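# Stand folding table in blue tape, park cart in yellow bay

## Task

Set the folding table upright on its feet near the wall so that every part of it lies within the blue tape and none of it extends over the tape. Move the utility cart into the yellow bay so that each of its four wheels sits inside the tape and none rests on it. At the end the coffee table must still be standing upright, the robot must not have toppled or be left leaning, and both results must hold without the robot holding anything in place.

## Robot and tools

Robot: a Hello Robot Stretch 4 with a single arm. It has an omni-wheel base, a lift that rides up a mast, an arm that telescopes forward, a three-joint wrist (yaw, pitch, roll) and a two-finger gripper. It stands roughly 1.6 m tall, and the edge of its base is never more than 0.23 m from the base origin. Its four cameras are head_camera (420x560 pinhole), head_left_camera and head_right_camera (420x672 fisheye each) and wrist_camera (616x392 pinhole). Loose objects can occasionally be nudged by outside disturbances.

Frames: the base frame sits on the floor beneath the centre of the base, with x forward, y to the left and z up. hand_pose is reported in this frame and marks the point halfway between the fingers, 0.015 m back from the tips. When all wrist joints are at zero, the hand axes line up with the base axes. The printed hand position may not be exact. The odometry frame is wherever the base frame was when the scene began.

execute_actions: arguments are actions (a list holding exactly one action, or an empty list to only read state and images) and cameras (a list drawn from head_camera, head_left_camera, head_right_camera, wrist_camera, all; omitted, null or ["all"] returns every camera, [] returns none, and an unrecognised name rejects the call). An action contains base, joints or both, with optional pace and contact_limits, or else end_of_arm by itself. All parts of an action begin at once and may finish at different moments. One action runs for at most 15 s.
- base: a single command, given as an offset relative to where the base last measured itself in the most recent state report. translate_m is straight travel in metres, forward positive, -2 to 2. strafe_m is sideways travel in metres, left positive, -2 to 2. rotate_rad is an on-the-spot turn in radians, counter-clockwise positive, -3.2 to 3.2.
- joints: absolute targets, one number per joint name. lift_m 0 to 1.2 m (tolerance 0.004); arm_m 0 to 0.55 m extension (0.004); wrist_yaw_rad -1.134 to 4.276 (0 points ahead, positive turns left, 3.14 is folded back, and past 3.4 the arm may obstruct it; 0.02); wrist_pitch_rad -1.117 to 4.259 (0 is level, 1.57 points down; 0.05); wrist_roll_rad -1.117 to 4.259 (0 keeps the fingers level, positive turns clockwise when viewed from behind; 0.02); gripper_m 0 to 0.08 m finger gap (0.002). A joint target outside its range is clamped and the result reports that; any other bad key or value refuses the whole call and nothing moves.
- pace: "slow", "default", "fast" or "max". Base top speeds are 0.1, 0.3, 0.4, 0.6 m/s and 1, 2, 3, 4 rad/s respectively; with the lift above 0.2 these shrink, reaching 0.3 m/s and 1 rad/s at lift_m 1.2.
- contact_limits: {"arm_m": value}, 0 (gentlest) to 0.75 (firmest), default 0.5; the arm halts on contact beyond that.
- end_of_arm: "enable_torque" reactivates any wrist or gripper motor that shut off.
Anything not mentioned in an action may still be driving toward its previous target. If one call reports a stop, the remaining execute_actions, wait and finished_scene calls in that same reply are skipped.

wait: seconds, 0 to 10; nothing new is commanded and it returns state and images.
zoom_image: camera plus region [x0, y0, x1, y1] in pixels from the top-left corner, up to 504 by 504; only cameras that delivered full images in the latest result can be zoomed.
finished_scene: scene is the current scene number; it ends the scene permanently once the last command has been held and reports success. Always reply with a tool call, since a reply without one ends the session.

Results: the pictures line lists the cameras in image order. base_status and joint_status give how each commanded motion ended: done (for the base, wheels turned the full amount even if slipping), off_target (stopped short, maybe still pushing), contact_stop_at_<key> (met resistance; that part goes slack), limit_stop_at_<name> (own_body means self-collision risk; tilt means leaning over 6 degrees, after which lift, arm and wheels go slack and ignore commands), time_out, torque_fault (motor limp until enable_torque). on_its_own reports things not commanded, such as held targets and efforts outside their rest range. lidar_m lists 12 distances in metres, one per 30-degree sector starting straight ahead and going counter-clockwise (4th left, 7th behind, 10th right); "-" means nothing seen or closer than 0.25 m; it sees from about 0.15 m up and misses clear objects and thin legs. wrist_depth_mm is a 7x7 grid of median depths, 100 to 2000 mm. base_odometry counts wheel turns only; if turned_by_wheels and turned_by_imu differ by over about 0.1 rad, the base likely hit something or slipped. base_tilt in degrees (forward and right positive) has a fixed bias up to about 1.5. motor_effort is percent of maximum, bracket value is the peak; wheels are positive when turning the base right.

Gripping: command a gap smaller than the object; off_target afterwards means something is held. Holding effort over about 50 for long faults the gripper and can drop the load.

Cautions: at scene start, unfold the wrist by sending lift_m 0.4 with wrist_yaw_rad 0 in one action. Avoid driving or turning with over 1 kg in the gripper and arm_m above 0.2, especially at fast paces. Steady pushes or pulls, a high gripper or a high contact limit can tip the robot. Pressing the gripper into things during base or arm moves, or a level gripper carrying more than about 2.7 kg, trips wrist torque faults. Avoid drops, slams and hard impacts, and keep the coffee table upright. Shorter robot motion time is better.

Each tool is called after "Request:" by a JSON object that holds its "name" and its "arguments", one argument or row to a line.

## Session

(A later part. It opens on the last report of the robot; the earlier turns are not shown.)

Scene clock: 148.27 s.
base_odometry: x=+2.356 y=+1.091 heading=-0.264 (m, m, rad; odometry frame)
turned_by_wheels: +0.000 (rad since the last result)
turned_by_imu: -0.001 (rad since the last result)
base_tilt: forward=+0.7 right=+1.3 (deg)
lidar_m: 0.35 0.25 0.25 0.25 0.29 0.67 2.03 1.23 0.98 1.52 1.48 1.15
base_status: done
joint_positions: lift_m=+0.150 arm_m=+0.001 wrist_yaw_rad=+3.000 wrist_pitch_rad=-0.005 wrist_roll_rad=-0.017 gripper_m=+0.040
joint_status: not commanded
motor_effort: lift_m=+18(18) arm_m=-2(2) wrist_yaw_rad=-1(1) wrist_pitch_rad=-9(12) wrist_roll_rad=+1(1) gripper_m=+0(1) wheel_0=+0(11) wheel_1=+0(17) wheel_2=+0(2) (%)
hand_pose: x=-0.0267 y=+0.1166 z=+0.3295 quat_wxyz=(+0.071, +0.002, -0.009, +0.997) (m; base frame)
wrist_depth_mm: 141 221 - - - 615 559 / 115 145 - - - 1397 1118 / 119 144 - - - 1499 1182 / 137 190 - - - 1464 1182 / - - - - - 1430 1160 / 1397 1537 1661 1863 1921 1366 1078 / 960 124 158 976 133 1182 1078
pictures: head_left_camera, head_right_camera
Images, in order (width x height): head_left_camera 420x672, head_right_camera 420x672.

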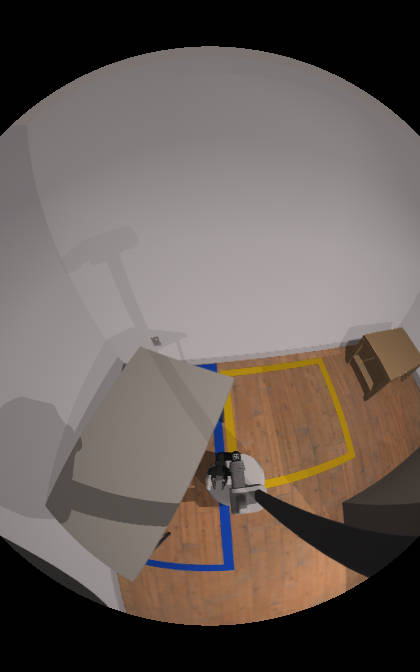

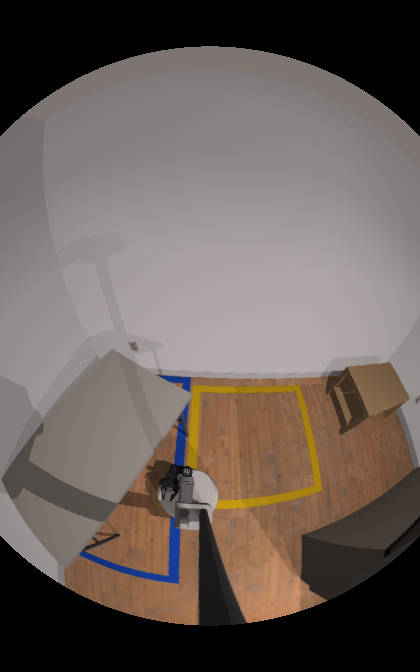

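Request:
{"name": "execute_actions", "arguments": {
  "actions": [
    {"base":{"strafe_m":-0.3}}
  ],
  "cameras": []
}}

Request:
{"name": "execute_actions", "arguments": {
  "actions": [
    {"base":{"translate_m":0.5}}
  ],
  "cameras": ["head_left_camera","head_right_camera"]
}}

Scene clock: 157.17 s.
base_odometry: x=+2.278 y=+0.801 heading=-0.264 (m, m, rad; odometry frame)
turned_by_wheels: +0.000 (rad since the last result)
turned_by_imu: -0.001 (rad since the last result)
base_tilt: forward=+0.7 right=+1.3 (deg)
lidar_m: 1.10 0.50 0.46 0.48 0.62 1.93 2.05 0.85 0.74 1.52 1.19 1.14
base_status: done
joint_positions: lift_m=+0.150 arm_m=+0.001 wrist_yaw_rad=+3.000 wrist_pitch_rad=-0.005 wrist_roll_rad=-0.017 gripper_m=+0.040
joint_status: not commanded
motor_effort: lift_m=+18(18) arm_m=-2(2) wrist_yaw_rad=-1(1) wrist_pitch_rad=-9(11) wrist_roll_rad=+1(1) gripper_m=+0(0) wheel_0=+0(7) wheel_1=+0(15) wheel_2=+0(1) (%)
hand_pose: x=-0.0267 y=+0.1166 z=+0.3295 quat_wxyz=(+0.071, +0.002, -0.009, +0.997) (m; base frame)
wrist_depth_mm: 141 220 - - - - 1576 / 115 145 - - - - 1537 / 119 144 - - - - 1537 / 137 190 - - - - 1499 / - - - - - 1983 1499 / 1397 1499 1708 1808 1983 1863 1499 / 946 124 158 976 133 1255 1255
pictures: none
No camera images: the call's "cameras" was empty. Leave "cameras" out to get every camera's image.

Scene clock: 160.30 s.
base_odometry: x=+2.760 y=+0.671 heading=-0.264 (m, m, rad; odometry frame)
turned_by_wheels: +0.000 (rad since the last result)
turned_by_imu: -0.002 (rad since the last result)
base_tilt: forward=+0.7 right=+1.3 (deg)
lidar_m: 0.60 0.62 0.52 0.28 0.35 0.83 2.60 1.13 1.39 1.14 0.87 0.63
base_status: done
joint_positions: lift_m=+0.150 arm_m=+0.001 wrist_yaw_rad=+3.000 wrist_pitch_rad=-0.005 wrist_roll_rad=-0.017 gripper_m=+0.040
joint_status: not commanded
motor_effort: lift_m=+19(19) arm_m=-2(2) wrist_yaw_rad=-1(1) wrist_pitch_rad=-10(11) wrist_roll_rad=+0(0) gripper_m=+0(0) wheel_0=+1(4) wheel_1=+0(4) wheel_2=+1(11) (%)
hand_pose: x=-0.0267 y=+0.1166 z=+0.3294 quat_wxyz=(+0.071, +0.002, -0.009, +0.997) (m; base frame)
wrist_depth_mm: 141 221 - - - - 559 / 115 145 - - - 917 741 / 119 144 - - - 1255 1160 / 137 190 - - - 1921 1499 / 1397 - - - - - 1464 / 1308 1499 1661 1863 1983 1756 1464 / 946 124 158 991 133 1229 1281
pictures: head_left_camera, head_right_camera
Images, in order (width x height): head_left_camera 420x672, head_right_camera 420x672.

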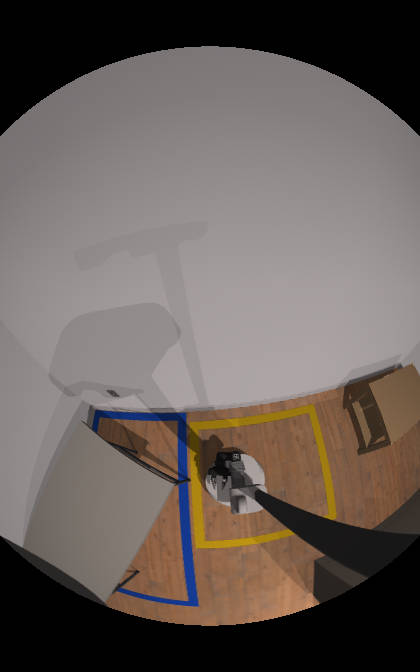

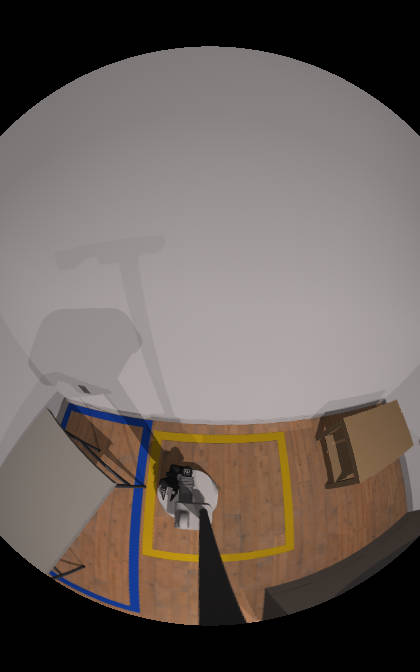

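Request:
{"name": "execute_actions", "arguments": {
  "actions": [
    {"base":{"strafe_m":0.4},"pace":"slow"}
  ],
  "cameras": ["head_left_camera","head_right_camera"]
}}

Scene clock: 168.70 s.
base_odometry: x=+2.865 y=+1.057 heading=-0.264 (m, m, rad; odometry frame)
turned_by_wheels: +0.000 (rad since the last result)
turned_by_imu: -0.003 (rad since the last result)
base_tilt: forward=+0.7 right=+1.3 (deg)
lidar_m: 0.60 0.61 0.25 0.25 0.25 0.30 2.56 1.40 1.36 1.53 0.90 0.62
base_status: done
joint_positions: lift_m=+0.150 arm_m=+0.001 wrist_yaw_rad=+3.000 wrist_pitch_rad=-0.005 wrist_roll_rad=-0.017 gripper_m=+0.040
joint_status: not commanded
motor_effort: lift_m=+19(19) arm_m=-2(2) wrist_yaw_rad=-1(0) wrist_pitch_rad=-9(8) wrist_roll_rad=+1(0) gripper_m=+0(0) wheel_0=-6(11) wheel_1=+3(11) wheel_2=-2(3) (%)
hand_pose: x=-0.0267 y=+0.1166 z=+0.3294 quat_wxyz=(+0.071, +0.002, -0.009, +0.997) (m; base frame)
wrist_depth_mm: 141 220 - - 591 585 559 / 115 145 - - 831 778 750 / 119 145 - - 1921 1205 1025 / 137 190 - - - 1366 1042 / - - - - 1921 1336 1025 / 1366 1537 1661 1756 1756 1308 1008 / 976 124 158 976 133 1138 976
pictures: head_left_camera, head_right_camera
Images, in order (width x height): head_left_camera 420x672, head_right_camera 420x672.

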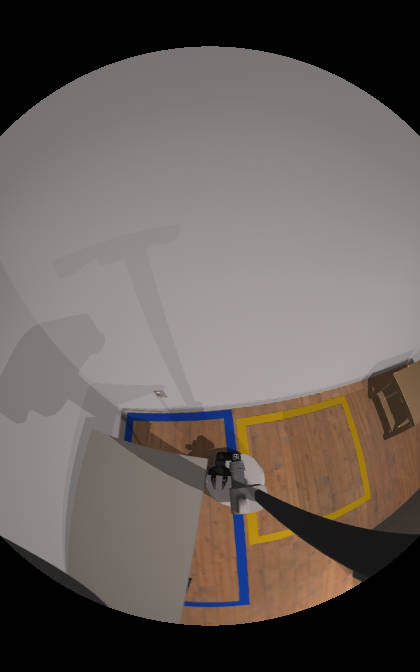

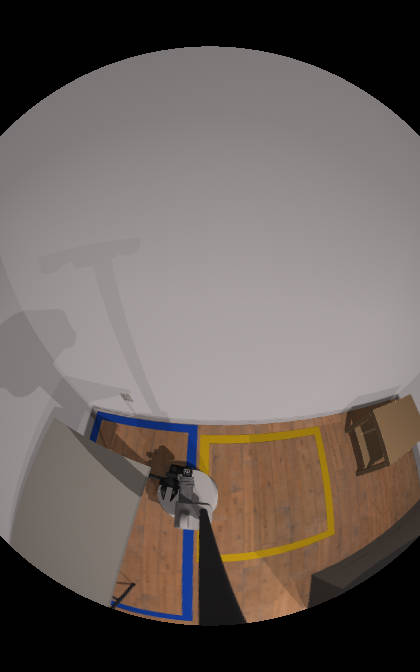

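Request:
{"name": "execute_actions", "arguments": {
  "actions": [
    {"base":{"strafe_m":0.1},"pace":"slow"}
  ],
  "cameras": []
}}

Request:
{"name": "execute_actions", "arguments": {
  "actions": [
    {"base":{"strafe_m":-0.7}}
  ],
  "cameras": []
}}

Request:
{"name": "execute_actions", "arguments": {
  "actions": [
    {"base":{"rotate_rad":1.85}}
  ],
  "cameras": ["head_camera","head_left_camera"]
}}

Scene clock: 177.97 s.
base_odometry: x=+2.891 y=+1.153 heading=-0.264 (m, m, rad; odometry frame)
turned_by_wheels: +0.000 (rad since the last result)
turned_by_imu: -0.001 (rad since the last result)
base_tilt: forward=+0.6 right=+1.3 (deg)
lidar_m: 0.58 0.26 0.25 0.25 0.25 0.25 0.98 1.54 1.45 1.62 0.88 0.64
base_status: done
joint_positions: lift_m=+0.150 arm_m=+0.001 wrist_yaw_rad=+3.000 wrist_pitch_rad=-0.005 wrist_roll_rad=-0.017 gripper_m=+0.040
joint_status: not commanded
motor_effort: lift_m=+19(19) arm_m=-2(2) wrist_yaw_rad=-1(1) wrist_pitch_rad=-10(10) wrist_roll_rad=+1(1) gripper_m=+0(0) wheel_0=-5(16) wheel_1=+7(14) wheel_2=-3(1) (%)
hand_pose: x=-0.0267 y=+0.1166 z=+0.3294 quat_wxyz=(+0.071, +0.002, -0.009, +0.997) (m; base frame)
wrist_depth_mm: 141 221 - - 597 574 564 / 115 145 - 1025 831 788 741 / 119 144 - - 1708 1118 931 / 137 190 - - 1983 1205 904 / - - - - 1808 1160 904 / 1397 1537 1708 1756 1708 1138 878 / 960 124 158 976 133 1078 878
pictures: none
No camera images: the call's "cameras" was empty. Leave "cameras" out to get every camera's image.

Scene clock: 181.63 s.
base_odometry: x=+2.708 y=+0.478 heading=-0.265 (m, m, rad; odometry frame)
turned_by_wheels: +0.000 (rad since the last result)
turned_by_imu: -0.002 (rad since the last result)
base_tilt: forward=+0.7 right=+1.3 (deg)
lidar_m: 0.60 0.64 0.87 0.81 0.89 1.41 1.54 1.02 1.37 0.91 0.90 0.63
base_status: done
joint_positions: lift_m=+0.150 arm_m=+0.001 wrist_yaw_rad=+3.000 wrist_pitch_rad=-0.005 wrist_roll_rad=-0.017 gripper_m=+0.040
joint_status: not commanded
motor_effort: lift_m=+19(19) arm_m=-2(2) wrist_yaw_rad=+0(1) wrist_pitch_rad=-9(9) wrist_roll_rad=+0(1) gripper_m=+0(0) wheel_0=+0(9) wheel_1=+0(6) wheel_2=-1(2) (%)
hand_pose: x=-0.0267 y=+0.1166 z=+0.3294 quat_wxyz=(+0.071, +0.002, -0.009, +0.997) (m; base frame)
wrist_depth_mm: 141 220 - - - - 1863 / 115 145 - - - - 1808 / 119 145 - - - - 1229 / 137 190 - - - - 1808 / 1008 - - - - - 1708 / 1042 1499 1661 1808 1983 - 1756 / 946 124 158 976 133 1229 1308
pictures: none
No camera images: the call's "cameras" was empty. Leave "cameras" out to get every camera's image.

Scene clock: 183.83 s.
base_odometry: x=+2.708 y=+0.477 heading=+1.585 (m, m, rad; odometry frame)
turned_by_wheels: +1.850 (rad since the last result)
turned_by_imu: +1.873 (rad since the last result)
base_tilt: forward=+0.7 right=+1.3 (deg)
lidar_m: 0.82 1.04 2.55 1.03 1.15 0.92 0.94 0.71 0.61 0.57 0.71 0.82
base_status: done
joint_positions: lift_m=+0.150 arm_m=+0.001 wrist_yaw_rad=+3.000 wrist_pitch_rad=-0.005 wrist_roll_rad=-0.017 gripper_m=+0.040
joint_status: not commanded
motor_effort: lift_m=+19(19) arm_m=-2(2) wrist_yaw_rad=+0(1) wrist_pitch_rad=-9(12) wrist_roll_rad=+1(1) gripper_m=+0(0) wheel_0=-3(6) wheel_1=+1(7) wheel_2=-1(9) (%)
hand_pose: x=-0.0267 y=+0.1166 z=+0.3294 quat_wxyz=(+0.071, +0.002, -0.009, +0.997) (m; base frame)
wrist_depth_mm: 141 221 - - - - - / 115 145 - - - - - / 119 144 - - - - 1576 / 137 190 1983 - - - 1537 / 960 1255 - - - - 1499 / 991 1229 1308 1366 1983 - 1537 / 917 124 158 991 133 1255 1281
pictures: head_camera, head_left_camera
Images, in order (width x height): head_camera 420x560, head_left_camera 420x672.

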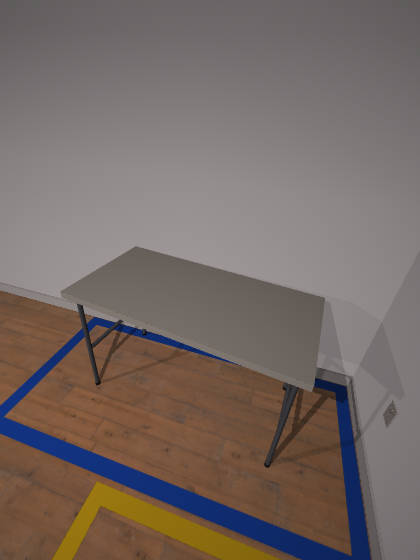

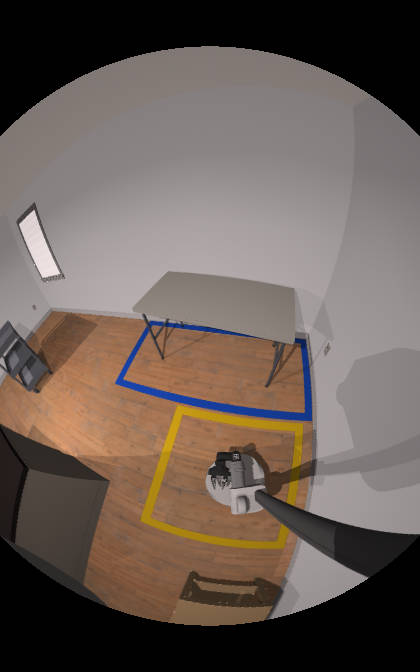

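Request:
{"name": "execute_actions", "arguments": {
  "actions": [
    {"base":{"rotate_rad":-0.3}}
  ],
  "cameras": []
}}

Request:
{"name": "execute_actions", "arguments": {
  "actions": [
    {"base":{"strafe_m":0.5}}
  ],
  "cameras": ["head_camera","head_left_camera"]
}}

Scene clock: 191.23 s.
base_odometry: x=+2.708 y=+0.477 heading=+1.285 (m, m, rad; odometry frame)
turned_by_wheels: -0.300 (rad since the last result)
turned_by_imu: -0.304 (rad since the last result)
base_tilt: forward=+0.7 right=+1.3 (deg)
lidar_m: 0.81 0.89 1.32 1.63 1.03 1.38 0.93 0.92 0.64 0.60 0.62 0.87
base_status: done
joint_positions: lift_m=+0.150 arm_m=+0.001 wrist_yaw_rad=+3.000 wrist_pitch_rad=-0.005 wrist_roll_rad=-0.017 gripper_m=+0.040
joint_status: not commanded
motor_effort: lift_m=+19(19) arm_m=-2(2) wrist_yaw_rad=-1(1) wrist_pitch_rad=-10(9) wrist_roll_rad=+0(0) gripper_m=+0(0) wheel_0=+1(8) wheel_1=+1(2) wheel_2=+0(6) (%)
hand_pose: x=-0.0267 y=+0.1166 z=+0.3294 quat_wxyz=(+0.071, +0.002, -0.009, +0.997) (m; base frame)
wrist_depth_mm: 141 220 - - - - - / 115 145 - - - - 1118 / 119 145 - - - 1430 1098 / 137 189 - - - 1430 1060 / 1008 - - - - 1397 1042 / 1078 1281 1336 1863 1808 1336 1042 / 946 124 158 991 133 1205 1025
pictures: none
No camera images: the call's "cameras" was empty. Leave "cameras" out to get every camera's image.

Scene clock: 194.23 s.
base_odometry: x=+2.228 y=+0.618 heading=+1.285 (m, m, rad; odometry frame)
turned_by_wheels: +0.000 (rad since the last result)
turned_by_imu: -0.001 (rad since the last result)
base_tilt: forward=+0.7 right=+1.3 (deg)
lidar_m: 0.86 0.95 2.13 2.03 0.61 0.67 1.78 1.03 1.16 1.11 1.15 0.88
base_status: done
joint_positions: lift_m=+0.150 arm_m=+0.001 wrist_yaw_rad=+3.000 wrist_pitch_rad=-0.005 wrist_roll_rad=-0.017 gripper_m=+0.040
joint_status: not commanded
motor_effort: lift_m=+19(19) arm_m=-2(2) wrist_yaw_rad=-1(1) wrist_pitch_rad=-7(10) wrist_roll_rad=+1(1) gripper_m=+0(0) wheel_0=+0(8) wheel_1=+0(7) wheel_2=-1(3) (%)
hand_pose: x=-0.0267 y=+0.1166 z=+0.3294 quat_wxyz=(+0.071, +0.002, -0.009, +0.997) (m; base frame)
wrist_depth_mm: 141 220 - - - 661 640 / 115 145 - - 1008 647 634 / 119 144 - - 991 634 627 / 137 190 - - 946 615 627 / 1138 - - 1921 917 597 615 / 1205 1537 1708 1576 891 591 609 / 946 124 158 976 133 585 609
pictures: head_camera, head_left_camera
Images, in order (width x height): head_camera 420x560, head_left_camera 420x672.

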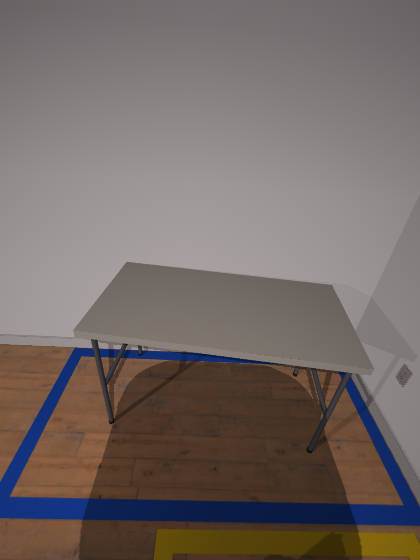

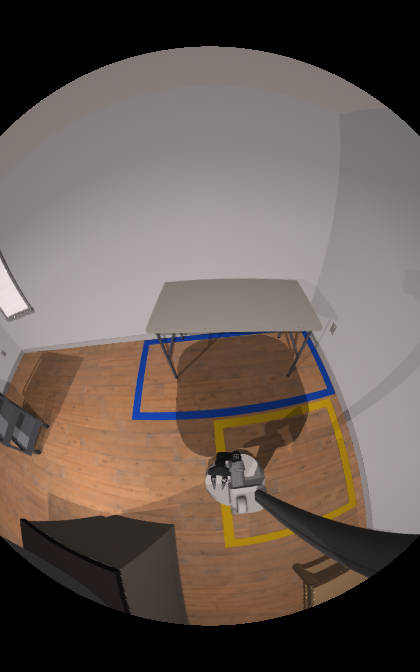

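Request:
{"name": "execute_actions", "arguments": {
  "actions": [
    {"base":{"translate_m":0.1},"joints":{"wrist_yaw_rad":0,"gripper_m":0.08,"lift_m":0.2}}
  ],
  "cameras": []
}}

Request:
{"name": "execute_actions", "arguments": {
  "actions": [
    {"base":{"strafe_m":0.62}}
  ],
  "cameras": ["head_camera","wrist_camera"]
}}

Scene clock: 211.23 s.
base_odometry: x=+2.256 y=+0.714 heading=+1.286 (m, m, rad; odometry frame)
turned_by_wheels: +0.000 (rad since the last result)
turned_by_imu: -0.001 (rad since the last result)
base_tilt: forward=+0.7 right=+1.3 (deg)
lidar_m: 0.75 0.82 1.98 2.02 0.72 0.67 1.77 1.11 1.17 1.09 1.14 0.77
base_status: done
joint_positions: lift_m=+0.200 arm_m=+0.001 wrist_yaw_rad=+0.001 wrist_pitch_rad=-0.005 wrist_roll_rad=-0.017 gripper_m=+0.080
joint_status: all done
motor_effort: lift_m=+26(26) arm_m=-2(2) wrist_yaw_rad=-2(10) wrist_pitch_rad=-9(9) wrist_roll_rad=+1(1) gripper_m=+1(0) wheel_0=+2(3) wheel_1=+1(3) wheel_2=+2(8) (%)
hand_pose: x=+0.3843 y=-0.0873 z=+0.3789 quat_wxyz=(+1.000, -0.009, -0.002, +0.000) (m; base frame)
wrist_depth_mm: 609 603 585 591 580 559 931 / 1078 842 798 750 715 676 640 / 1205 1229 1255 1255 1182 1060 1308 / 1205 1205 1229 1255 1281 1281 1336 / 1182 1205 1229 1229 1255 1281 1281 / 1160 1182 1229 1229 1281 1281 1281 / - 122 1098 1182 146 1229 1229
pictures: none
No camera images: the call's "cameras" was empty. Leave "cameras" out to get every camera's image.

Scene clock: 214.63 s.
base_odometry: x=+1.661 y=+0.889 heading=+1.286 (m, m, rad; odometry frame)
turned_by_wheels: +0.000 (rad since the last result)
turned_by_imu: -0.001 (rad since the last result)
base_tilt: forward=+0.7 right=+1.3 (deg)
lidar_m: 0.83 1.46 2.00 1.41 3.08 0.50 0.47 0.51 1.48 1.72 1.07 0.83
base_status: done
joint_positions: lift_m=+0.200 arm_m=+0.001 wrist_yaw_rad=+0.000 wrist_pitch_rad=-0.005 wrist_roll_rad=-0.017 gripper_m=+0.080
joint_status: not commanded
motor_effort: lift_m=+25(26) arm_m=-2(2) wrist_yaw_rad=-1(2) wrist_pitch_rad=-8(10) wrist_roll_rad=+1(1) gripper_m=+1(1) wheel_0=+1(7) wheel_1=+0(8) wheel_2=+1(1) (%)
hand_pose: x=+0.3842 y=-0.0874 z=+0.3790 quat_wxyz=(+1.000, -0.009, -0.002, +0.000) (m; base frame)
wrist_depth_mm: 1255 1255 1281 1281 1281 1308 1336 / 1205 1229 1255 1281 715 683 634 / 1205 1205 1229 1229 1205 1078 991 / 1182 1205 1229 1229 1255 1308 1281 / 1182 1182 1229 1229 1255 1281 1308 / 1160 1205 1205 1205 1255 1255 1281 / - 122 1098 1160 146 1229 1255
pictures: head_camera, wrist_camera
Images, in order (width x height): head_camera 420x560, wrist_camera 616x392.

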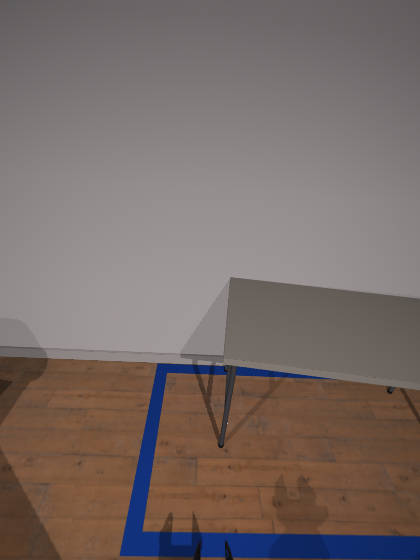

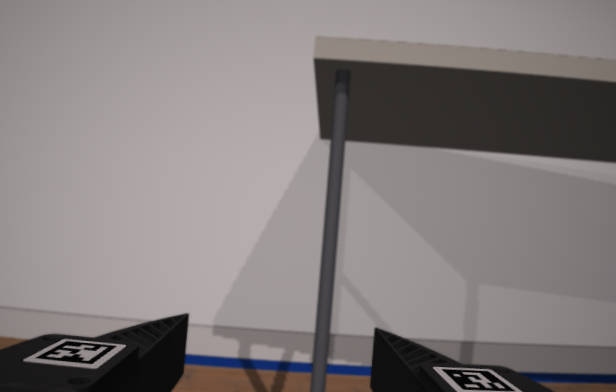

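Request:
{"name": "execute_actions", "arguments": {
  "actions": [
    {"base":{"strafe_m":-0.04},"joints":{"arm_m":0.3}}
  ],
  "cameras": ["head_camera","wrist_camera"]
}}

Scene clock: 220.27 s.
base_odometry: x=+1.699 y=+0.877 heading=+1.286 (m, m, rad; odometry frame)
turned_by_wheels: +0.000 (rad since the last result)
turned_by_imu: -0.001 (rad since the last result)
base_tilt: forward=+0.7 right=+1.3 (deg)
lidar_m: 0.81 1.45 1.98 1.43 3.13 0.49 0.48 1.44 1.50 1.67 1.05 0.84
base_status: done
joint_positions: lift_m=+0.200 arm_m=+0.299 wrist_yaw_rad=+0.000 wrist_pitch_rad=-0.005 wrist_roll_rad=-0.017 gripper_m=+0.080
joint_status: all done
motor_effort: lift_m=+25(25) arm_m=+4(4) wrist_yaw_rad=+0(0) wrist_pitch_rad=-8(8) wrist_roll_rad=+1(1) gripper_m=+1(1) wheel_0=-1(9) wheel_1=+0(8) wheel_2=+1(1) (%)
hand_pose: x=+0.6828 y=-0.0874 z=+0.3789 quat_wxyz=(+1.000, -0.009, -0.002, +0.000) (m; base frame)
wrist_depth_mm: 917 931 946 580 517 500 492 / 904 931 946 931 723 676 640 / 904 917 931 931 960 976 960 / 891 917 917 931 946 976 976 / 891 904 917 931 931 946 960 / 878 878 891 904 931 946 960 / - 122 878 904 146 931 946
pictures: head_camera, wrist_camera
Images, in order (width x height): head_camera 420x560, wrist_camera 616x392.

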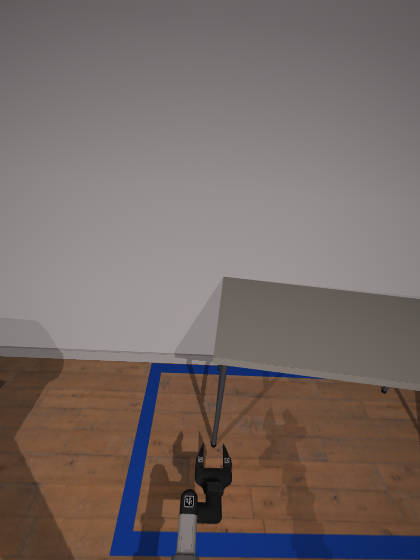

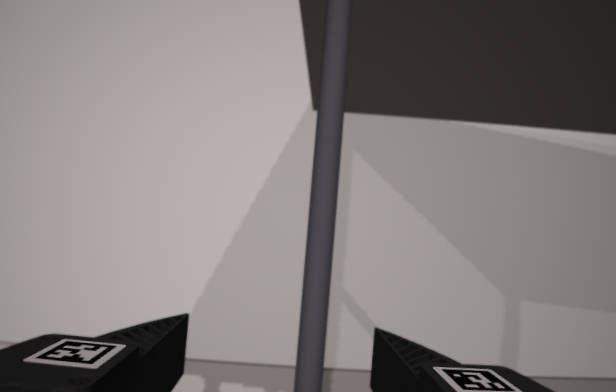

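Request:
{"name": "execute_actions", "arguments": {
  "actions": [
    {"base":{"strafe_m":-0.015},"joints":{"arm_m":0.45},"contact_limits":{"arm_m":0.2}}
  ],
  "cameras": ["head_camera","wrist_camera"]
}}

Scene clock: 227.37 s.
base_odometry: x=+1.714 y=+0.873 heading=+1.286 (m, m, rad; odometry frame)
turned_by_wheels: +0.000 (rad since the last result)
turned_by_imu: -0.001 (rad since the last result)
base_tilt: forward=+0.7 right=+1.3 (deg)
lidar_m: 0.80 1.45 2.00 1.48 3.14 0.50 0.47 1.43 1.48 1.67 1.09 0.82
base_status: done
joint_positions: lift_m=+0.200 arm_m=+0.449 wrist_yaw_rad=+0.000 wrist_pitch_rad=-0.005 wrist_roll_rad=-0.017 gripper_m=+0.080
joint_status: all done
motor_effort: lift_m=+25(24) arm_m=+4(5) wrist_yaw_rad=-1(1) wrist_pitch_rad=-10(11) wrist_roll_rad=+1(0) gripper_m=+2(1) wheel_0=-1(6) wheel_1=-1(7) wheel_2=+0(1) (%)
contact_limits: arm_m 0.2
hand_pose: x=+0.8328 y=-0.0874 z=+0.3790 quat_wxyz=(+1.000, -0.009, -0.002, +0.000) (m; base frame)
wrist_depth_mm: 759 788 778 484 517 500 488 / 759 768 778 202 723 683 640 / 750 768 768 778 798 820 831 / 741 759 768 201 798 798 809 / 741 750 759 196 788 798 809 / 741 741 750 200 768 788 809 / - 122 750 193 146 778 798
pictures: head_camera, wrist_camera
Images, in order (width x height): head_camera 420x560, wrist_camera 616x392.

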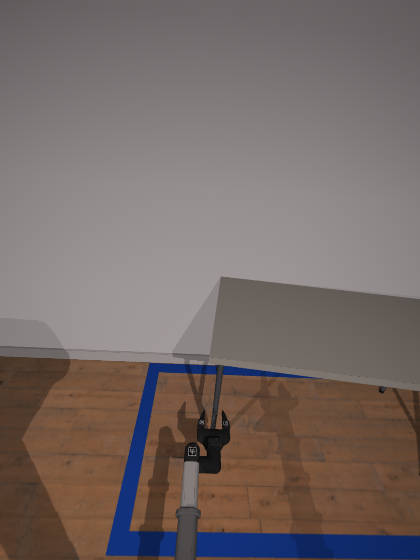

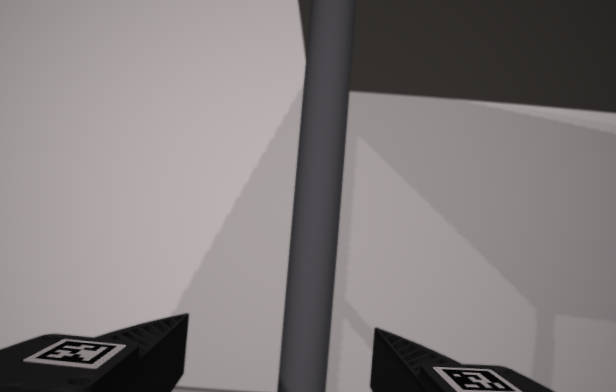

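Request:
{"name": "execute_actions", "arguments": {
  "actions": [
    {"joints":{"arm_m":0.485},"contact_limits":{"arm_m":0.2}}
  ],
  "cameras": []
}}

Request:
{"name": "execute_actions", "arguments": {
  "actions": [
    {"joints":{"gripper_m":0.0}}
  ],
  "cameras": ["wrist_camera"]
}}

Request:
{"name": "execute_actions", "arguments": {
  "actions": [
    {"joints":{"arm_m":0.31},"pace":"slow"}
  ],
  "cameras": ["head_camera","wrist_camera"]
}}

Scene clock: 233.50 s.
base_odometry: x=+1.714 y=+0.873 heading=+1.286 (m, m, rad; odometry frame)
turned_by_wheels: +0.000 (rad since the last result)
turned_by_imu: -0.001 (rad since the last result)
base_tilt: forward=+0.7 right=+1.3 (deg)
lidar_m: 0.82 1.47 1.97 1.46 3.12 0.51 0.48 1.44 1.49 1.67 1.07 0.83
base_status: not commanded
joint_positions: lift_m=+0.200 arm_m=+0.484 wrist_yaw_rad=+0.000 wrist_pitch_rad=-0.005 wrist_roll_rad=-0.017 gripper_m=+0.080
joint_status: all done
motor_effort: lift_m=+24(24) arm_m=+4(9) wrist_yaw_rad=-1(2) wrist_pitch_rad=-8(11) wrist_roll_rad=+1(1) gripper_m=+2(1) wheel_0=-1(1) wheel_1=-1(0) wheel_2=+0(0) (%)
contact_limits: arm_m 0.2
hand_pose: x=+0.8678 y=-0.0874 z=+0.3790 quat_wxyz=(+1.000, -0.009, -0.002, +0.000) (m; base frame)
wrist_depth_mm: 723 741 750 477 508 500 492 / 723 732 750 167 715 683 647 / 723 732 741 162 768 778 788 / 715 715 723 161 759 759 778 / 699 715 723 160 741 759 768 / 699 699 715 157 750 750 750 / - 122 715 157 146 741 759
pictures: none
No camera images: the call's "cameras" was empty. Leave "cameras" out to get every camera's image.

Scene clock: 234.70 s.
base_odometry: x=+1.714 y=+0.873 heading=+1.283 (m, m, rad; odometry frame)
turned_by_wheels: -0.003 (rad since the last result)
turned_by_imu: -0.003 (rad since the last result)
base_tilt: forward=+0.7 right=+1.3 (deg)
lidar_m: 0.81 1.46 2.01 1.47 3.15 0.50 0.49 1.42 1.50 1.67 1.09 0.83
base_status: not commanded
joint_positions: lift_m=+0.200 arm_m=+0.485 wrist_yaw_rad=-0.012 wrist_pitch_rad=-0.004 wrist_roll_rad=-0.017 gripper_m=+0.019
joint_status: gripper_m off_target (ended at +0.019, target +0.000)
on_its_own: gripper_m is held at +0.017, not at your +0.000, by its contact guard: the fingers met something; wrist_yaw_rad is at rest, and its effort (+33) is outside its rest range (-13 to +13)
motor_effort: lift_m=+25(24) arm_m=+2(4) wrist_yaw_rad=+33(34) wrist_pitch_rad=-8(9) wrist_roll_rad=+0(0) gripper_m=-21(22) wheel_0=-17(17) wheel_1=-10(10) wheel_2=-7(7) (%)
hand_pose: x=+0.8671 y=-0.0900 z=+0.3789 quat_wxyz=(+1.000, -0.009, -0.002, -0.006) (m; base frame)
wrist_depth_mm: 715 732 741 168 517 504 488 / 715 715 741 166 723 676 640 / 707 723 741 163 768 778 798 / 699 723 723 163 759 768 788 / 699 707 723 160 759 778 788 / 691 699 715 160 750 768 778 / 683 691 129 153 741 750 778
pictures: wrist_camera
Images, in order (width x height): wrist_camera 616x392.

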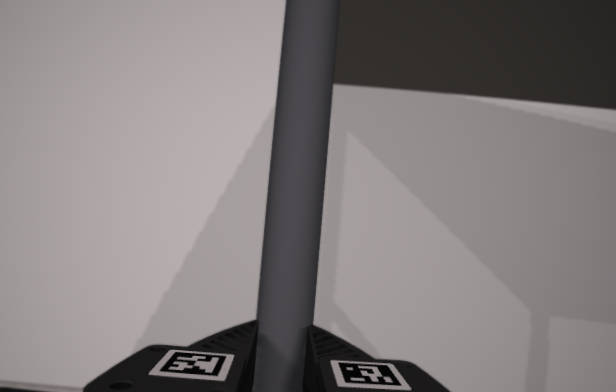

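Scene clock: 237.73 s.
base_odometry: x=+1.714 y=+0.873 heading=+1.286 (m, m, rad; odometry frame)
turned_by_wheels: +0.002 (rad since the last result)
turned_by_imu: +0.002 (rad since the last result)
base_tilt: forward=+0.7 right=+1.3 (deg)
lidar_m: 0.72 1.47 2.00 1.47 3.16 0.49 0.49 1.43 1.49 1.68 1.04 0.75
base_status: not commanded
joint_positions: lift_m=+0.200 arm_m=+0.311 wrist_yaw_rad=+0.000 wrist_pitch_rad=-0.004 wrist_roll_rad=-0.017 gripper_m=+0.017
joint_status: all done
on_its_own: gripper_m is held at +0.017, not at your +0.000, by its contact guard: the fingers met something
motor_effort: lift_m=+24(25) arm_m=-5(9) wrist_yaw_rad=+0(34) wrist_pitch_rad=-10(10) wrist_roll_rad=+0(1) gripper_m=-2(21) wheel_0=-3(17) wheel_1=-1(10) wheel_2=+1(8) (%)
hand_pose: x=+0.6944 y=-0.0874 z=+0.3789 quat_wxyz=(+1.000, -0.009, -0.002, +0.000) (m; base frame)
wrist_depth_mm: 891 931 931 484 512 500 488 / 904 917 931 683 723 683 647 / 878 904 917 917 946 946 960 / 878 904 904 917 931 946 960 / 878 891 891 917 917 931 946 / 866 878 891 904 917 931 946 / 854 866 133 236 904 931 946
pictures: head_camera, wrist_camera
Images, in order (width x height): head_camera 420x560, wrist_camera 616x392.

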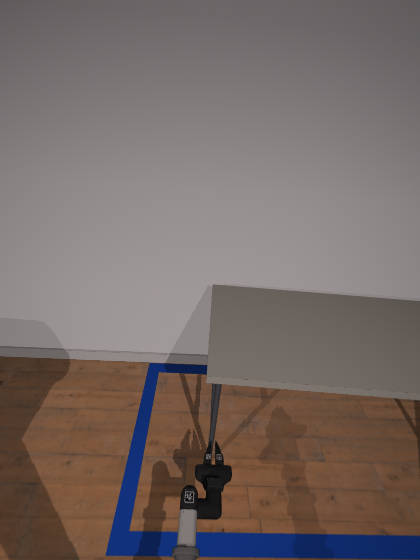

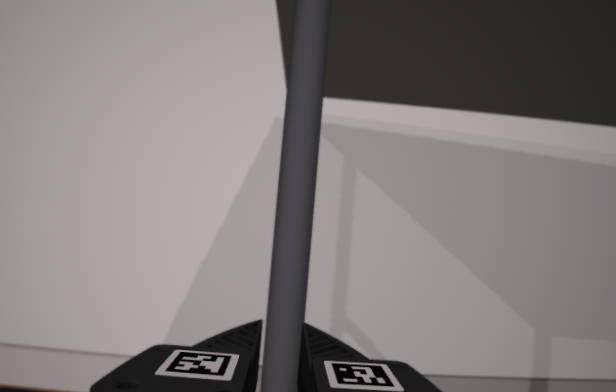

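Request:
{"name": "execute_actions", "arguments": {
  "actions": [
    {"joints":{"gripper_m":0.08}}
  ],
  "cameras": []
}}

Request:
{"name": "execute_actions", "arguments": {
  "actions": [
    {"joints":{"arm_m":0.44},"contact_limits":{"arm_m":0.2}}
  ],
  "cameras": ["wrist_camera"]
}}

Request:
{"name": "execute_actions", "arguments": {
  "actions": [
    {"joints":{"gripper_m":0.0}}
  ],
  "cameras": ["wrist_camera"]
}}

Request:
{"name": "execute_actions", "arguments": {
  "actions": [
    {"joints":{"arm_m":0.32},"pace":"slow"}
  ],
  "cameras": ["head_camera","wrist_camera"]
}}

Scene clock: 246.40 s.
base_odometry: x=+1.714 y=+0.873 heading=+1.286 (m, m, rad; odometry frame)
turned_by_wheels: +0.000 (rad since the last result)
turned_by_imu: -0.001 (rad since the last result)
base_tilt: forward=+0.7 right=+1.3 (deg)
lidar_m: 0.71 1.47 1.99 1.48 3.16 0.50 0.49 1.42 1.52 1.66 1.01 0.75
base_status: not commanded
joint_positions: lift_m=+0.200 arm_m=+0.311 wrist_yaw_rad=+0.000 wrist_pitch_rad=-0.004 wrist_roll_rad=-0.017 gripper_m=+0.080
joint_status: all done
motor_effort: lift_m=+25(25) arm_m=-5(5) wrist_yaw_rad=-1(1) wrist_pitch_rad=-8(9) wrist_roll_rad=+1(1) gripper_m=+2(3) wheel_0=-3(3) wheel_1=-1(1) wheel_2=+1(1) (%)
hand_pose: x=+0.6944 y=-0.0874 z=+0.3789 quat_wxyz=(+1.000, -0.009, -0.002, +0.000) (m; base frame)
wrist_depth_mm: 904 931 931 484 517 500 492 / 891 917 931 691 715 676 647 / 891 904 917 917 931 960 976 / 878 904 904 904 931 946 976 / 878 891 904 904 917 946 946 / 866 866 878 917 917 946 946 / - 122 878 878 146 917 931
pictures: none
No camera images: the call's "cameras" was empty. Leave "cameras" out to get every camera's image.

Scene clock: 247.83 s.
base_odometry: x=+1.714 y=+0.873 heading=+1.286 (m, m, rad; odometry frame)
turned_by_wheels: +0.000 (rad since the last result)
turned_by_imu: +0.000 (rad since the last result)
base_tilt: forward=+0.7 right=+1.4 (deg)
lidar_m: 0.73 1.46 1.96 1.44 3.16 0.51 0.48 1.42 1.51 1.67 1.01 0.75
base_status: not commanded
joint_positions: lift_m=+0.200 arm_m=+0.439 wrist_yaw_rad=+0.000 wrist_pitch_rad=-0.004 wrist_roll_rad=-0.017 gripper_m=+0.080
joint_status: all done
motor_effort: lift_m=+25(25) arm_m=+4(6) wrist_yaw_rad=-2(0) wrist_pitch_rad=-9(12) wrist_roll_rad=+1(1) gripper_m=+1(2) wheel_0=-3(3) wheel_1=-1(1) wheel_2=+1(1) (%)
contact_limits: arm_m 0.2
hand_pose: x=+0.8228 y=-0.0874 z=+0.3789 quat_wxyz=(+1.000, -0.009, -0.002, +0.000) (m; base frame)
wrist_depth_mm: 778 778 798 120 521 504 488 / 778 778 788 119 809 676 647 / 778 778 778 117 809 831 820 / 741 768 768 116 798 820 820 / 741 768 759 116 798 809 820 / 741 741 759 114 798 809 809 / - 122 750 113 146 778 809
pictures: wrist_camera
Images, in order (width x height): wrist_camera 616x392.

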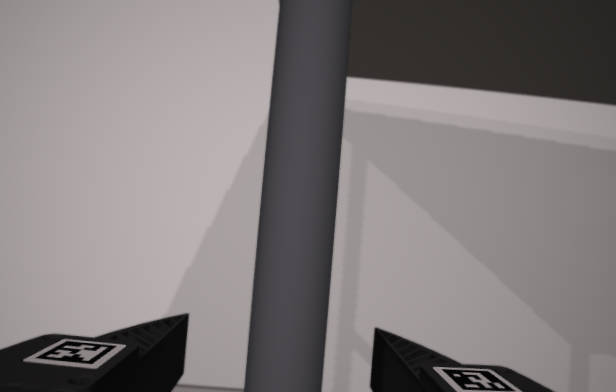

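Scene clock: 249.07 s.
base_odometry: x=+1.714 y=+0.873 heading=+1.285 (m, m, rad; odometry frame)
turned_by_wheels: +0.000 (rad since the last result)
turned_by_imu: +0.000 (rad since the last result)
base_tilt: forward=+0.7 right=+1.3 (deg)
lidar_m: 0.70 1.47 1.98 1.47 3.17 0.51 0.48 1.42 1.50 1.66 1.03 0.76
base_status: not commanded
joint_positions: lift_m=+0.200 arm_m=+0.439 wrist_yaw_rad=-0.001 wrist_pitch_rad=-0.004 wrist_roll_rad=-0.016 gripper_m=+0.022
joint_status: gripper_m off_target (ended at +0.022, target +0.000)
on_its_own: gripper_m is held at +0.017, not at your +0.000, by its contact guard: the fingers met something
motor_effort: lift_m=+25(24) arm_m=+4(4) wrist_yaw_rad=+1(2) wrist_pitch_rad=-11(10) wrist_roll_rad=-3(6) gripper_m=-47(67) wheel_0=-3(3) wheel_1=-2(2) wheel_2=+0(1) (%)
hand_pose: x=+0.8228 y=-0.0876 z=+0.3789 quat_wxyz=(+1.000, -0.008, -0.002, -0.001) (m; base frame)
wrist_depth_mm: 768 788 798 121 517 504 496 / 768 778 798 118 809 683 647 / 759 768 778 118 809 820 831 / 750 759 768 117 809 809 820 / 741 768 759 115 798 809 820 / 732 759 759 114 778 798 809 / 741 750 114 112 778 798 798
pictures: wrist_camera
Images, in order (width x height): wrist_camera 616x392.

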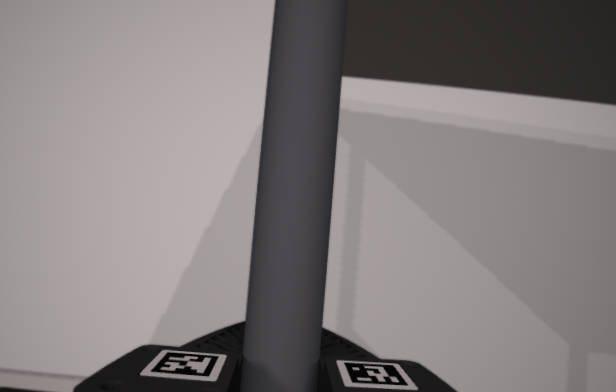

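Scene clock: 251.53 s.
base_odometry: x=+1.714 y=+0.873 heading=+1.285 (m, m, rad; odometry frame)
turned_by_wheels: +0.000 (rad since the last result)
turned_by_imu: +0.000 (rad since the last result)
base_tilt: forward=+0.7 right=+1.3 (deg)
lidar_m: 0.62 1.47 1.97 1.47 3.16 0.49 0.48 1.41 1.50 1.66 0.91 0.64
base_status: not commanded
joint_positions: lift_m=+0.200 arm_m=+0.321 wrist_yaw_rad=+0.006 wrist_pitch_rad=-0.004 wrist_roll_rad=-0.016 gripper_m=+0.022
joint_status: all done
on_its_own: gripper_m is held at +0.017, not at your +0.000, by its contact guard: the fingers met something; wrist_yaw_rad is at rest, and its effort (-17) is outside its rest range (-13 to +13)
motor_effort: lift_m=+24(25) arm_m=-8(8) wrist_yaw_rad=-17(17) wrist_pitch_rad=-14(9) wrist_roll_rad=-2(2) gripper_m=-46(47) wheel_0=-6(6) wheel_1=-4(4) wheel_2=+3(3) (%)
hand_pose: x=+0.7055 y=-0.0862 z=+0.3788 quat_wxyz=(+1.000, -0.008, -0.002, +0.003) (m; base frame)
wrist_depth_mm: 904 917 931 121 517 504 492 / 904 904 917 119 723 683 647 / 878 904 917 118 931 946 960 / 866 891 904 117 931 931 960 / 866 878 878 115 904 931 931 / 854 878 891 115 904 917 917 / 831 854 115 113 891 917 917
pictures: head_camera, wrist_camera
Images, in order (width x height): head_camera 420x560, wrist_camera 616x392.

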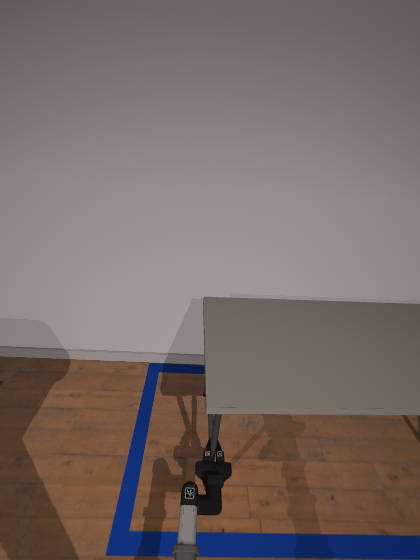

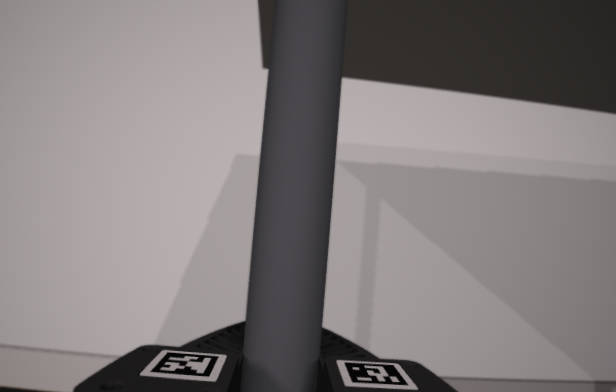

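Request:
{"name": "execute_actions", "arguments": {
  "actions": [
    {"joints":{"gripper_m":0.08}}
  ],
  "cameras": []
}}

Request:
{"name": "execute_actions", "arguments": {
  "actions": [
    {"joints":{"arm_m":0.0}}
  ],
  "cameras": []
}}

Request:
{"name": "execute_actions", "arguments": {
  "actions": [
    {"base":{"strafe_m":-0.55}}
  ]
}}

Scene clock: 260.67 s.
base_odometry: x=+1.714 y=+0.873 heading=+1.286 (m, m, rad; odometry frame)
turned_by_wheels: +0.000 (rad since the last result)
turned_by_imu: +0.000 (rad since the last result)
base_tilt: forward=+0.7 right=+1.3 (deg)
lidar_m: 0.62 1.47 1.99 1.47 3.16 0.50 0.49 1.42 1.52 1.67 0.93 0.66
base_status: not commanded
joint_positions: lift_m=+0.200 arm_m=+0.321 wrist_yaw_rad=+0.001 wrist_pitch_rad=-0.004 wrist_roll_rad=-0.017 gripper_m=+0.080
joint_status: all done
motor_effort: lift_m=+24(24) arm_m=-5(8) wrist_yaw_rad=-2(16) wrist_pitch_rad=-11(12) wrist_roll_rad=+1(2) gripper_m=+2(45) wheel_0=-4(6) wheel_1=-2(4) wheel_2=+2(2) (%)
hand_pose: x=+0.7044 y=-0.0873 z=+0.3788 quat_wxyz=(+1.000, -0.009, -0.002, +0.000) (m; base frame)
wrist_depth_mm: 891 904 917 123 517 504 492 / 891 891 917 120 715 683 647 / 891 904 904 120 931 960 960 / 866 878 891 118 931 946 960 / 866 891 878 117 917 917 946 / 866 854 878 116 891 931 946 / - 122 854 117 146 904 931
pictures: none
No camera images: the call's "cameras" was empty. Leave "cameras" out to get every camera's image.

Scene clock: 262.73 s.
base_odometry: x=+1.714 y=+0.873 heading=+1.286 (m, m, rad; odometry frame)
turned_by_wheels: +0.000 (rad since the last result)
turned_by_imu: +0.000 (rad since the last result)
base_tilt: forward=+0.7 right=+1.3 (deg)
lidar_m: 0.63 1.44 1.99 1.46 3.16 0.50 0.48 1.41 1.51 1.66 0.90 0.64
base_status: not commanded
joint_positions: lift_m=+0.200 arm_m=+0.001 wrist_yaw_rad=+0.000 wrist_pitch_rad=-0.005 wrist_roll_rad=-0.017 gripper_m=+0.080
joint_status: all done
motor_effort: lift_m=+25(25) arm_m=-4(4) wrist_yaw_rad=+0(3) wrist_pitch_rad=-8(14) wrist_roll_rad=+1(0) gripper_m=+1(2) wheel_0=-4(4) wheel_1=-2(2) wheel_2=+2(2) (%)
hand_pose: x=+0.3847 y=-0.0874 z=+0.3789 quat_wxyz=(+1.000, -0.009, -0.002, +0.000) (m; base frame)
wrist_depth_mm: 1229 1229 1281 521 512 496 480 / 1205 1229 1255 691 707 676 634 / 1182 1229 1229 1281 1255 1078 1008 / 1205 1205 1229 1255 1255 1255 1308 / 1205 1205 1205 1229 1255 1281 1281 / 1160 1182 1205 1229 1255 1255 1281 / - 122 1098 1098 146 1229 1229
pictures: none
No camera images: the call's "cameras" was empty. Leave "cameras" out to get every camera's image.

Scene clock: 265.90 s.
base_odometry: x=+2.242 y=+0.719 heading=+1.286 (m, m, rad; odometry frame)
turned_by_wheels: +0.000 (rad since the last result)
turned_by_imu: -0.001 (rad since the last result)
base_tilt: forward=+0.7 right=+1.3 (deg)
lidar_m: 0.63 0.65 2.01 2.01 0.72 0.67 1.80 1.09 1.17 1.11 1.16 0.69
base_status: done
joint_positions: lift_m=+0.200 arm_m=+0.001 wrist_yaw_rad=+0.000 wrist_pitch_rad=-0.005 wrist_roll_rad=-0.017 gripper_m=+0.080
joint_status: not commanded
motor_effort: lift_m=+24(24) arm_m=-4(4) wrist_yaw_rad=+0(1) wrist_pitch_rad=-10(8) wrist_roll_rad=+1(1) gripper_m=+2(2) wheel_0=+0(8) wheel_1=+1(7) wheel_2=+0(3) (%)
hand_pose: x=+0.3847 y=-0.0874 z=+0.3790 quat_wxyz=(+1.000, -0.009, -0.002, +0.000) (m; base frame)
wrist_depth_mm: 603 574 549 535 512 496 484 / 891 831 798 759 715 668 640 / 1205 1229 1255 1229 1281 1098 1336 / 1182 1205 1229 1255 1255 1281 1308 / 1182 1205 1229 1255 1255 1281 1308 / 1138 1205 1205 1229 1229 1281 1281 / - 122 1098 1160 146 1255 1255
pictures: head_camera, head_left_camera, head_right_camera, wrist_camera
Images, in order (width x height): head_camera 420x560, head_left_camera 420x672, head_right_camera 420x672, wrist_camera 616x392.

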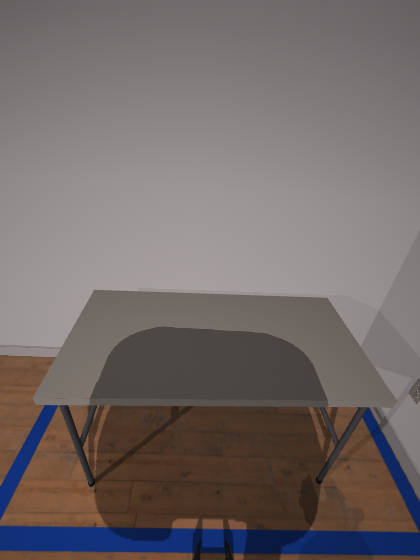

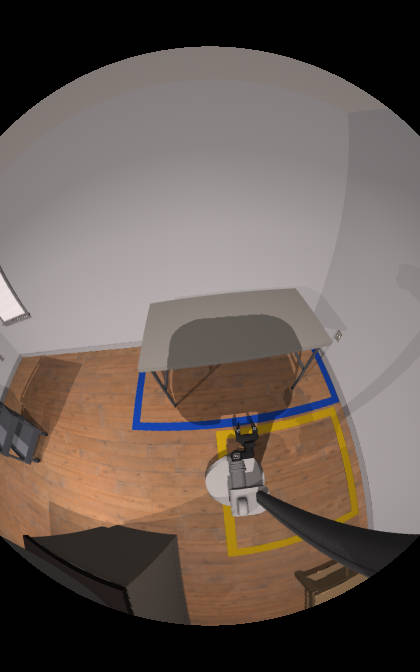

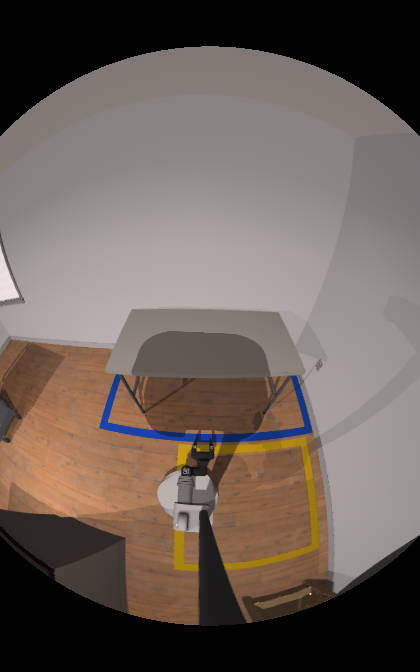

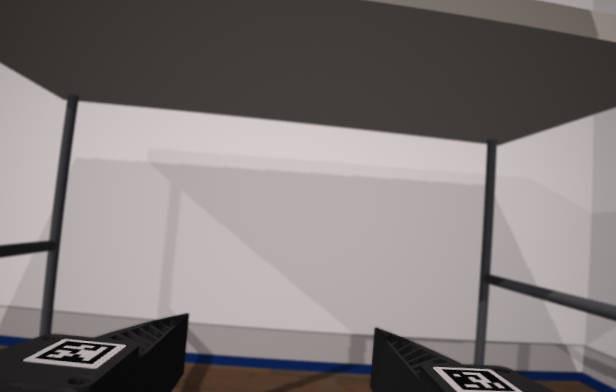

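Request:
{"name": "execute_actions", "arguments": {
  "actions": [
    {"base":{"translate_m":0.08},"joints":{"wrist_yaw_rad":0,"gripper_m":0.04}}
  ],
  "cameras": []
}}

Request:
{"name": "execute_actions", "arguments": {
  "actions": [
    {"base":{"rotate_rad":1.55}}
  ],
  "cameras": []
}}

Request:
{"name": "execute_actions", "arguments": {
  "actions": [
    {"base":{"translate_m":0.8}}
  ],
  "cameras": ["head_camera","head_left_camera"]
}}

Scene clock: 275.97 s.
base_odometry: x=+2.264 y=+0.795 heading=+1.286 (m, m, rad; odometry frame)
turned_by_wheels: +0.000 (rad since the last result)
turned_by_imu: -0.001 (rad since the last result)
base_tilt: forward=+0.7 right=+1.3 (deg)
lidar_m: 0.56 0.57 1.88 2.03 0.85 0.72 1.74 1.19 1.16 1.10 0.83 0.57
base_status: done
joint_positions: lift_m=+0.200 arm_m=+0.001 wrist_yaw_rad=+0.000 wrist_pitch_rad=-0.005 wrist_roll_rad=-0.017 gripper_m=+0.040
joint_status: all done
motor_effort: lift_m=+24(24) arm_m=-4(5) wrist_yaw_rad=-1(0) wrist_pitch_rad=-10(10) wrist_roll_rad=+0(0) gripper_m=-2(3) wheel_0=+2(5) wheel_1=+1(7) wheel_2=+1(7) (%)
hand_pose: x=+0.3847 y=-0.0874 z=+0.3790 quat_wxyz=(+1.000, -0.009, -0.002, +0.000) (m; base frame)
wrist_depth_mm: 603 574 549 530 508 500 484 / 878 842 798 759 723 676 640 / 1138 1160 1182 1182 1205 1205 1229 / 1118 1118 1138 1182 1205 1229 1205 / 1098 1138 1118 1182 1182 1182 1229 / 1098 1118 1118 1138 1182 1182 1205 / 1025 124 159 1078 132 1160 1182
pictures: none
No camera images: the call's "cameras" was empty. Leave "cameras" out to get every camera's image.

Scene clock: 278.00 s.
base_odometry: x=+2.264 y=+0.795 heading=+2.836 (m, m, rad; odometry frame)
turned_by_wheels: +1.550 (rad since the last result)
turned_by_imu: +1.569 (rad since the last result)
base_tilt: forward=+0.7 right=+1.3 (deg)
lidar_m: 2.02 0.83 0.70 1.67 1.19 1.19 1.11 0.87 0.61 0.54 0.58 1.88
base_status: done
joint_positions: lift_m=+0.200 arm_m=+0.001 wrist_yaw_rad=+0.000 wrist_pitch_rad=-0.005 wrist_roll_rad=-0.017 gripper_m=+0.040
joint_status: not commanded
motor_effort: lift_m=+24(24) arm_m=-5(4) wrist_yaw_rad=-1(1) wrist_pitch_rad=-11(7) wrist_roll_rad=+0(0) gripper_m=-2(2) wheel_0=-3(9) wheel_1=+0(6) wheel_2=+2(8) (%)
hand_pose: x=+0.3847 y=-0.0874 z=+0.3790 quat_wxyz=(+1.000, -0.009, -0.002, +0.000) (m; base frame)
wrist_depth_mm: - - - - - - 1863 / - - - - - - 1863 / - - - - - - 1808 / - - - - - - 1756 / - - - - - - 1756 / 1499 1661 1808 1983 - - 1661 / 1042 124 159 1078 133 1366 1430
pictures: none
No camera images: the call's "cameras" was empty. Leave "cameras" out to get every camera's image.

Scene clock: 282.17 s.
base_odometry: x=+1.501 y=+1.036 heading=+2.836 (m, m, rad; odometry frame)
turned_by_wheels: +0.000 (rad since the last result)
turned_by_imu: -0.003 (rad since the last result)
base_tilt: forward=+0.7 right=+1.3 (deg)
lidar_m: 1.20 2.83 0.59 0.56 0.59 1.70 1.91 0.79 0.59 1.01 1.38 1.85
base_status: done
joint_positions: lift_m=+0.200 arm_m=+0.001 wrist_yaw_rad=+0.000 wrist_pitch_rad=-0.005 wrist_roll_rad=-0.017 gripper_m=+0.040
joint_status: not commanded
motor_effort: lift_m=+24(24) arm_m=-4(4) wrist_yaw_rad=-1(1) wrist_pitch_rad=-10(10) wrist_roll_rad=+2(1) gripper_m=-2(2) wheel_0=+2(7) wheel_1=+1(2) wheel_2=+1(10) (%)
hand_pose: x=+0.3847 y=-0.0874 z=+0.3790 quat_wxyz=(+1.000, -0.009, -0.002, +0.000) (m; base frame)
wrist_depth_mm: - - - - - - 1808 / - - 1078 1182 - - 1808 / - - - - - - 1708 / - - 1042 - - - 1708 / - - - - - - 1708 / 1499 1308 1008 1618 - - 1661 / 1060 124 159 1008 133 1366 1464
pictures: head_camera, head_left_camera
Images, in order (width x height): head_camera 420x560, head_left_camera 420x672.

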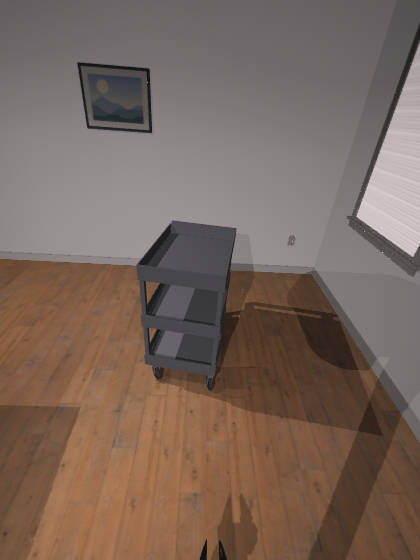

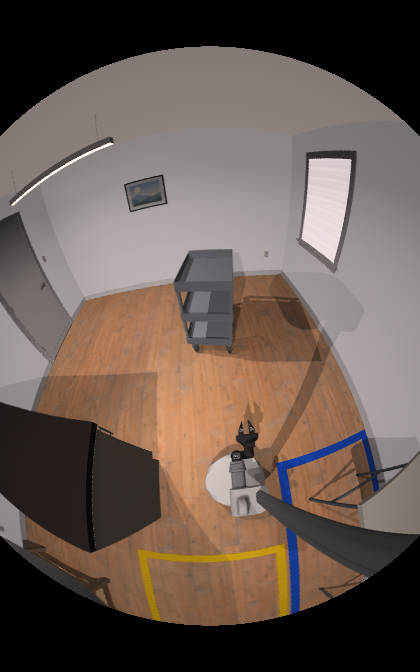

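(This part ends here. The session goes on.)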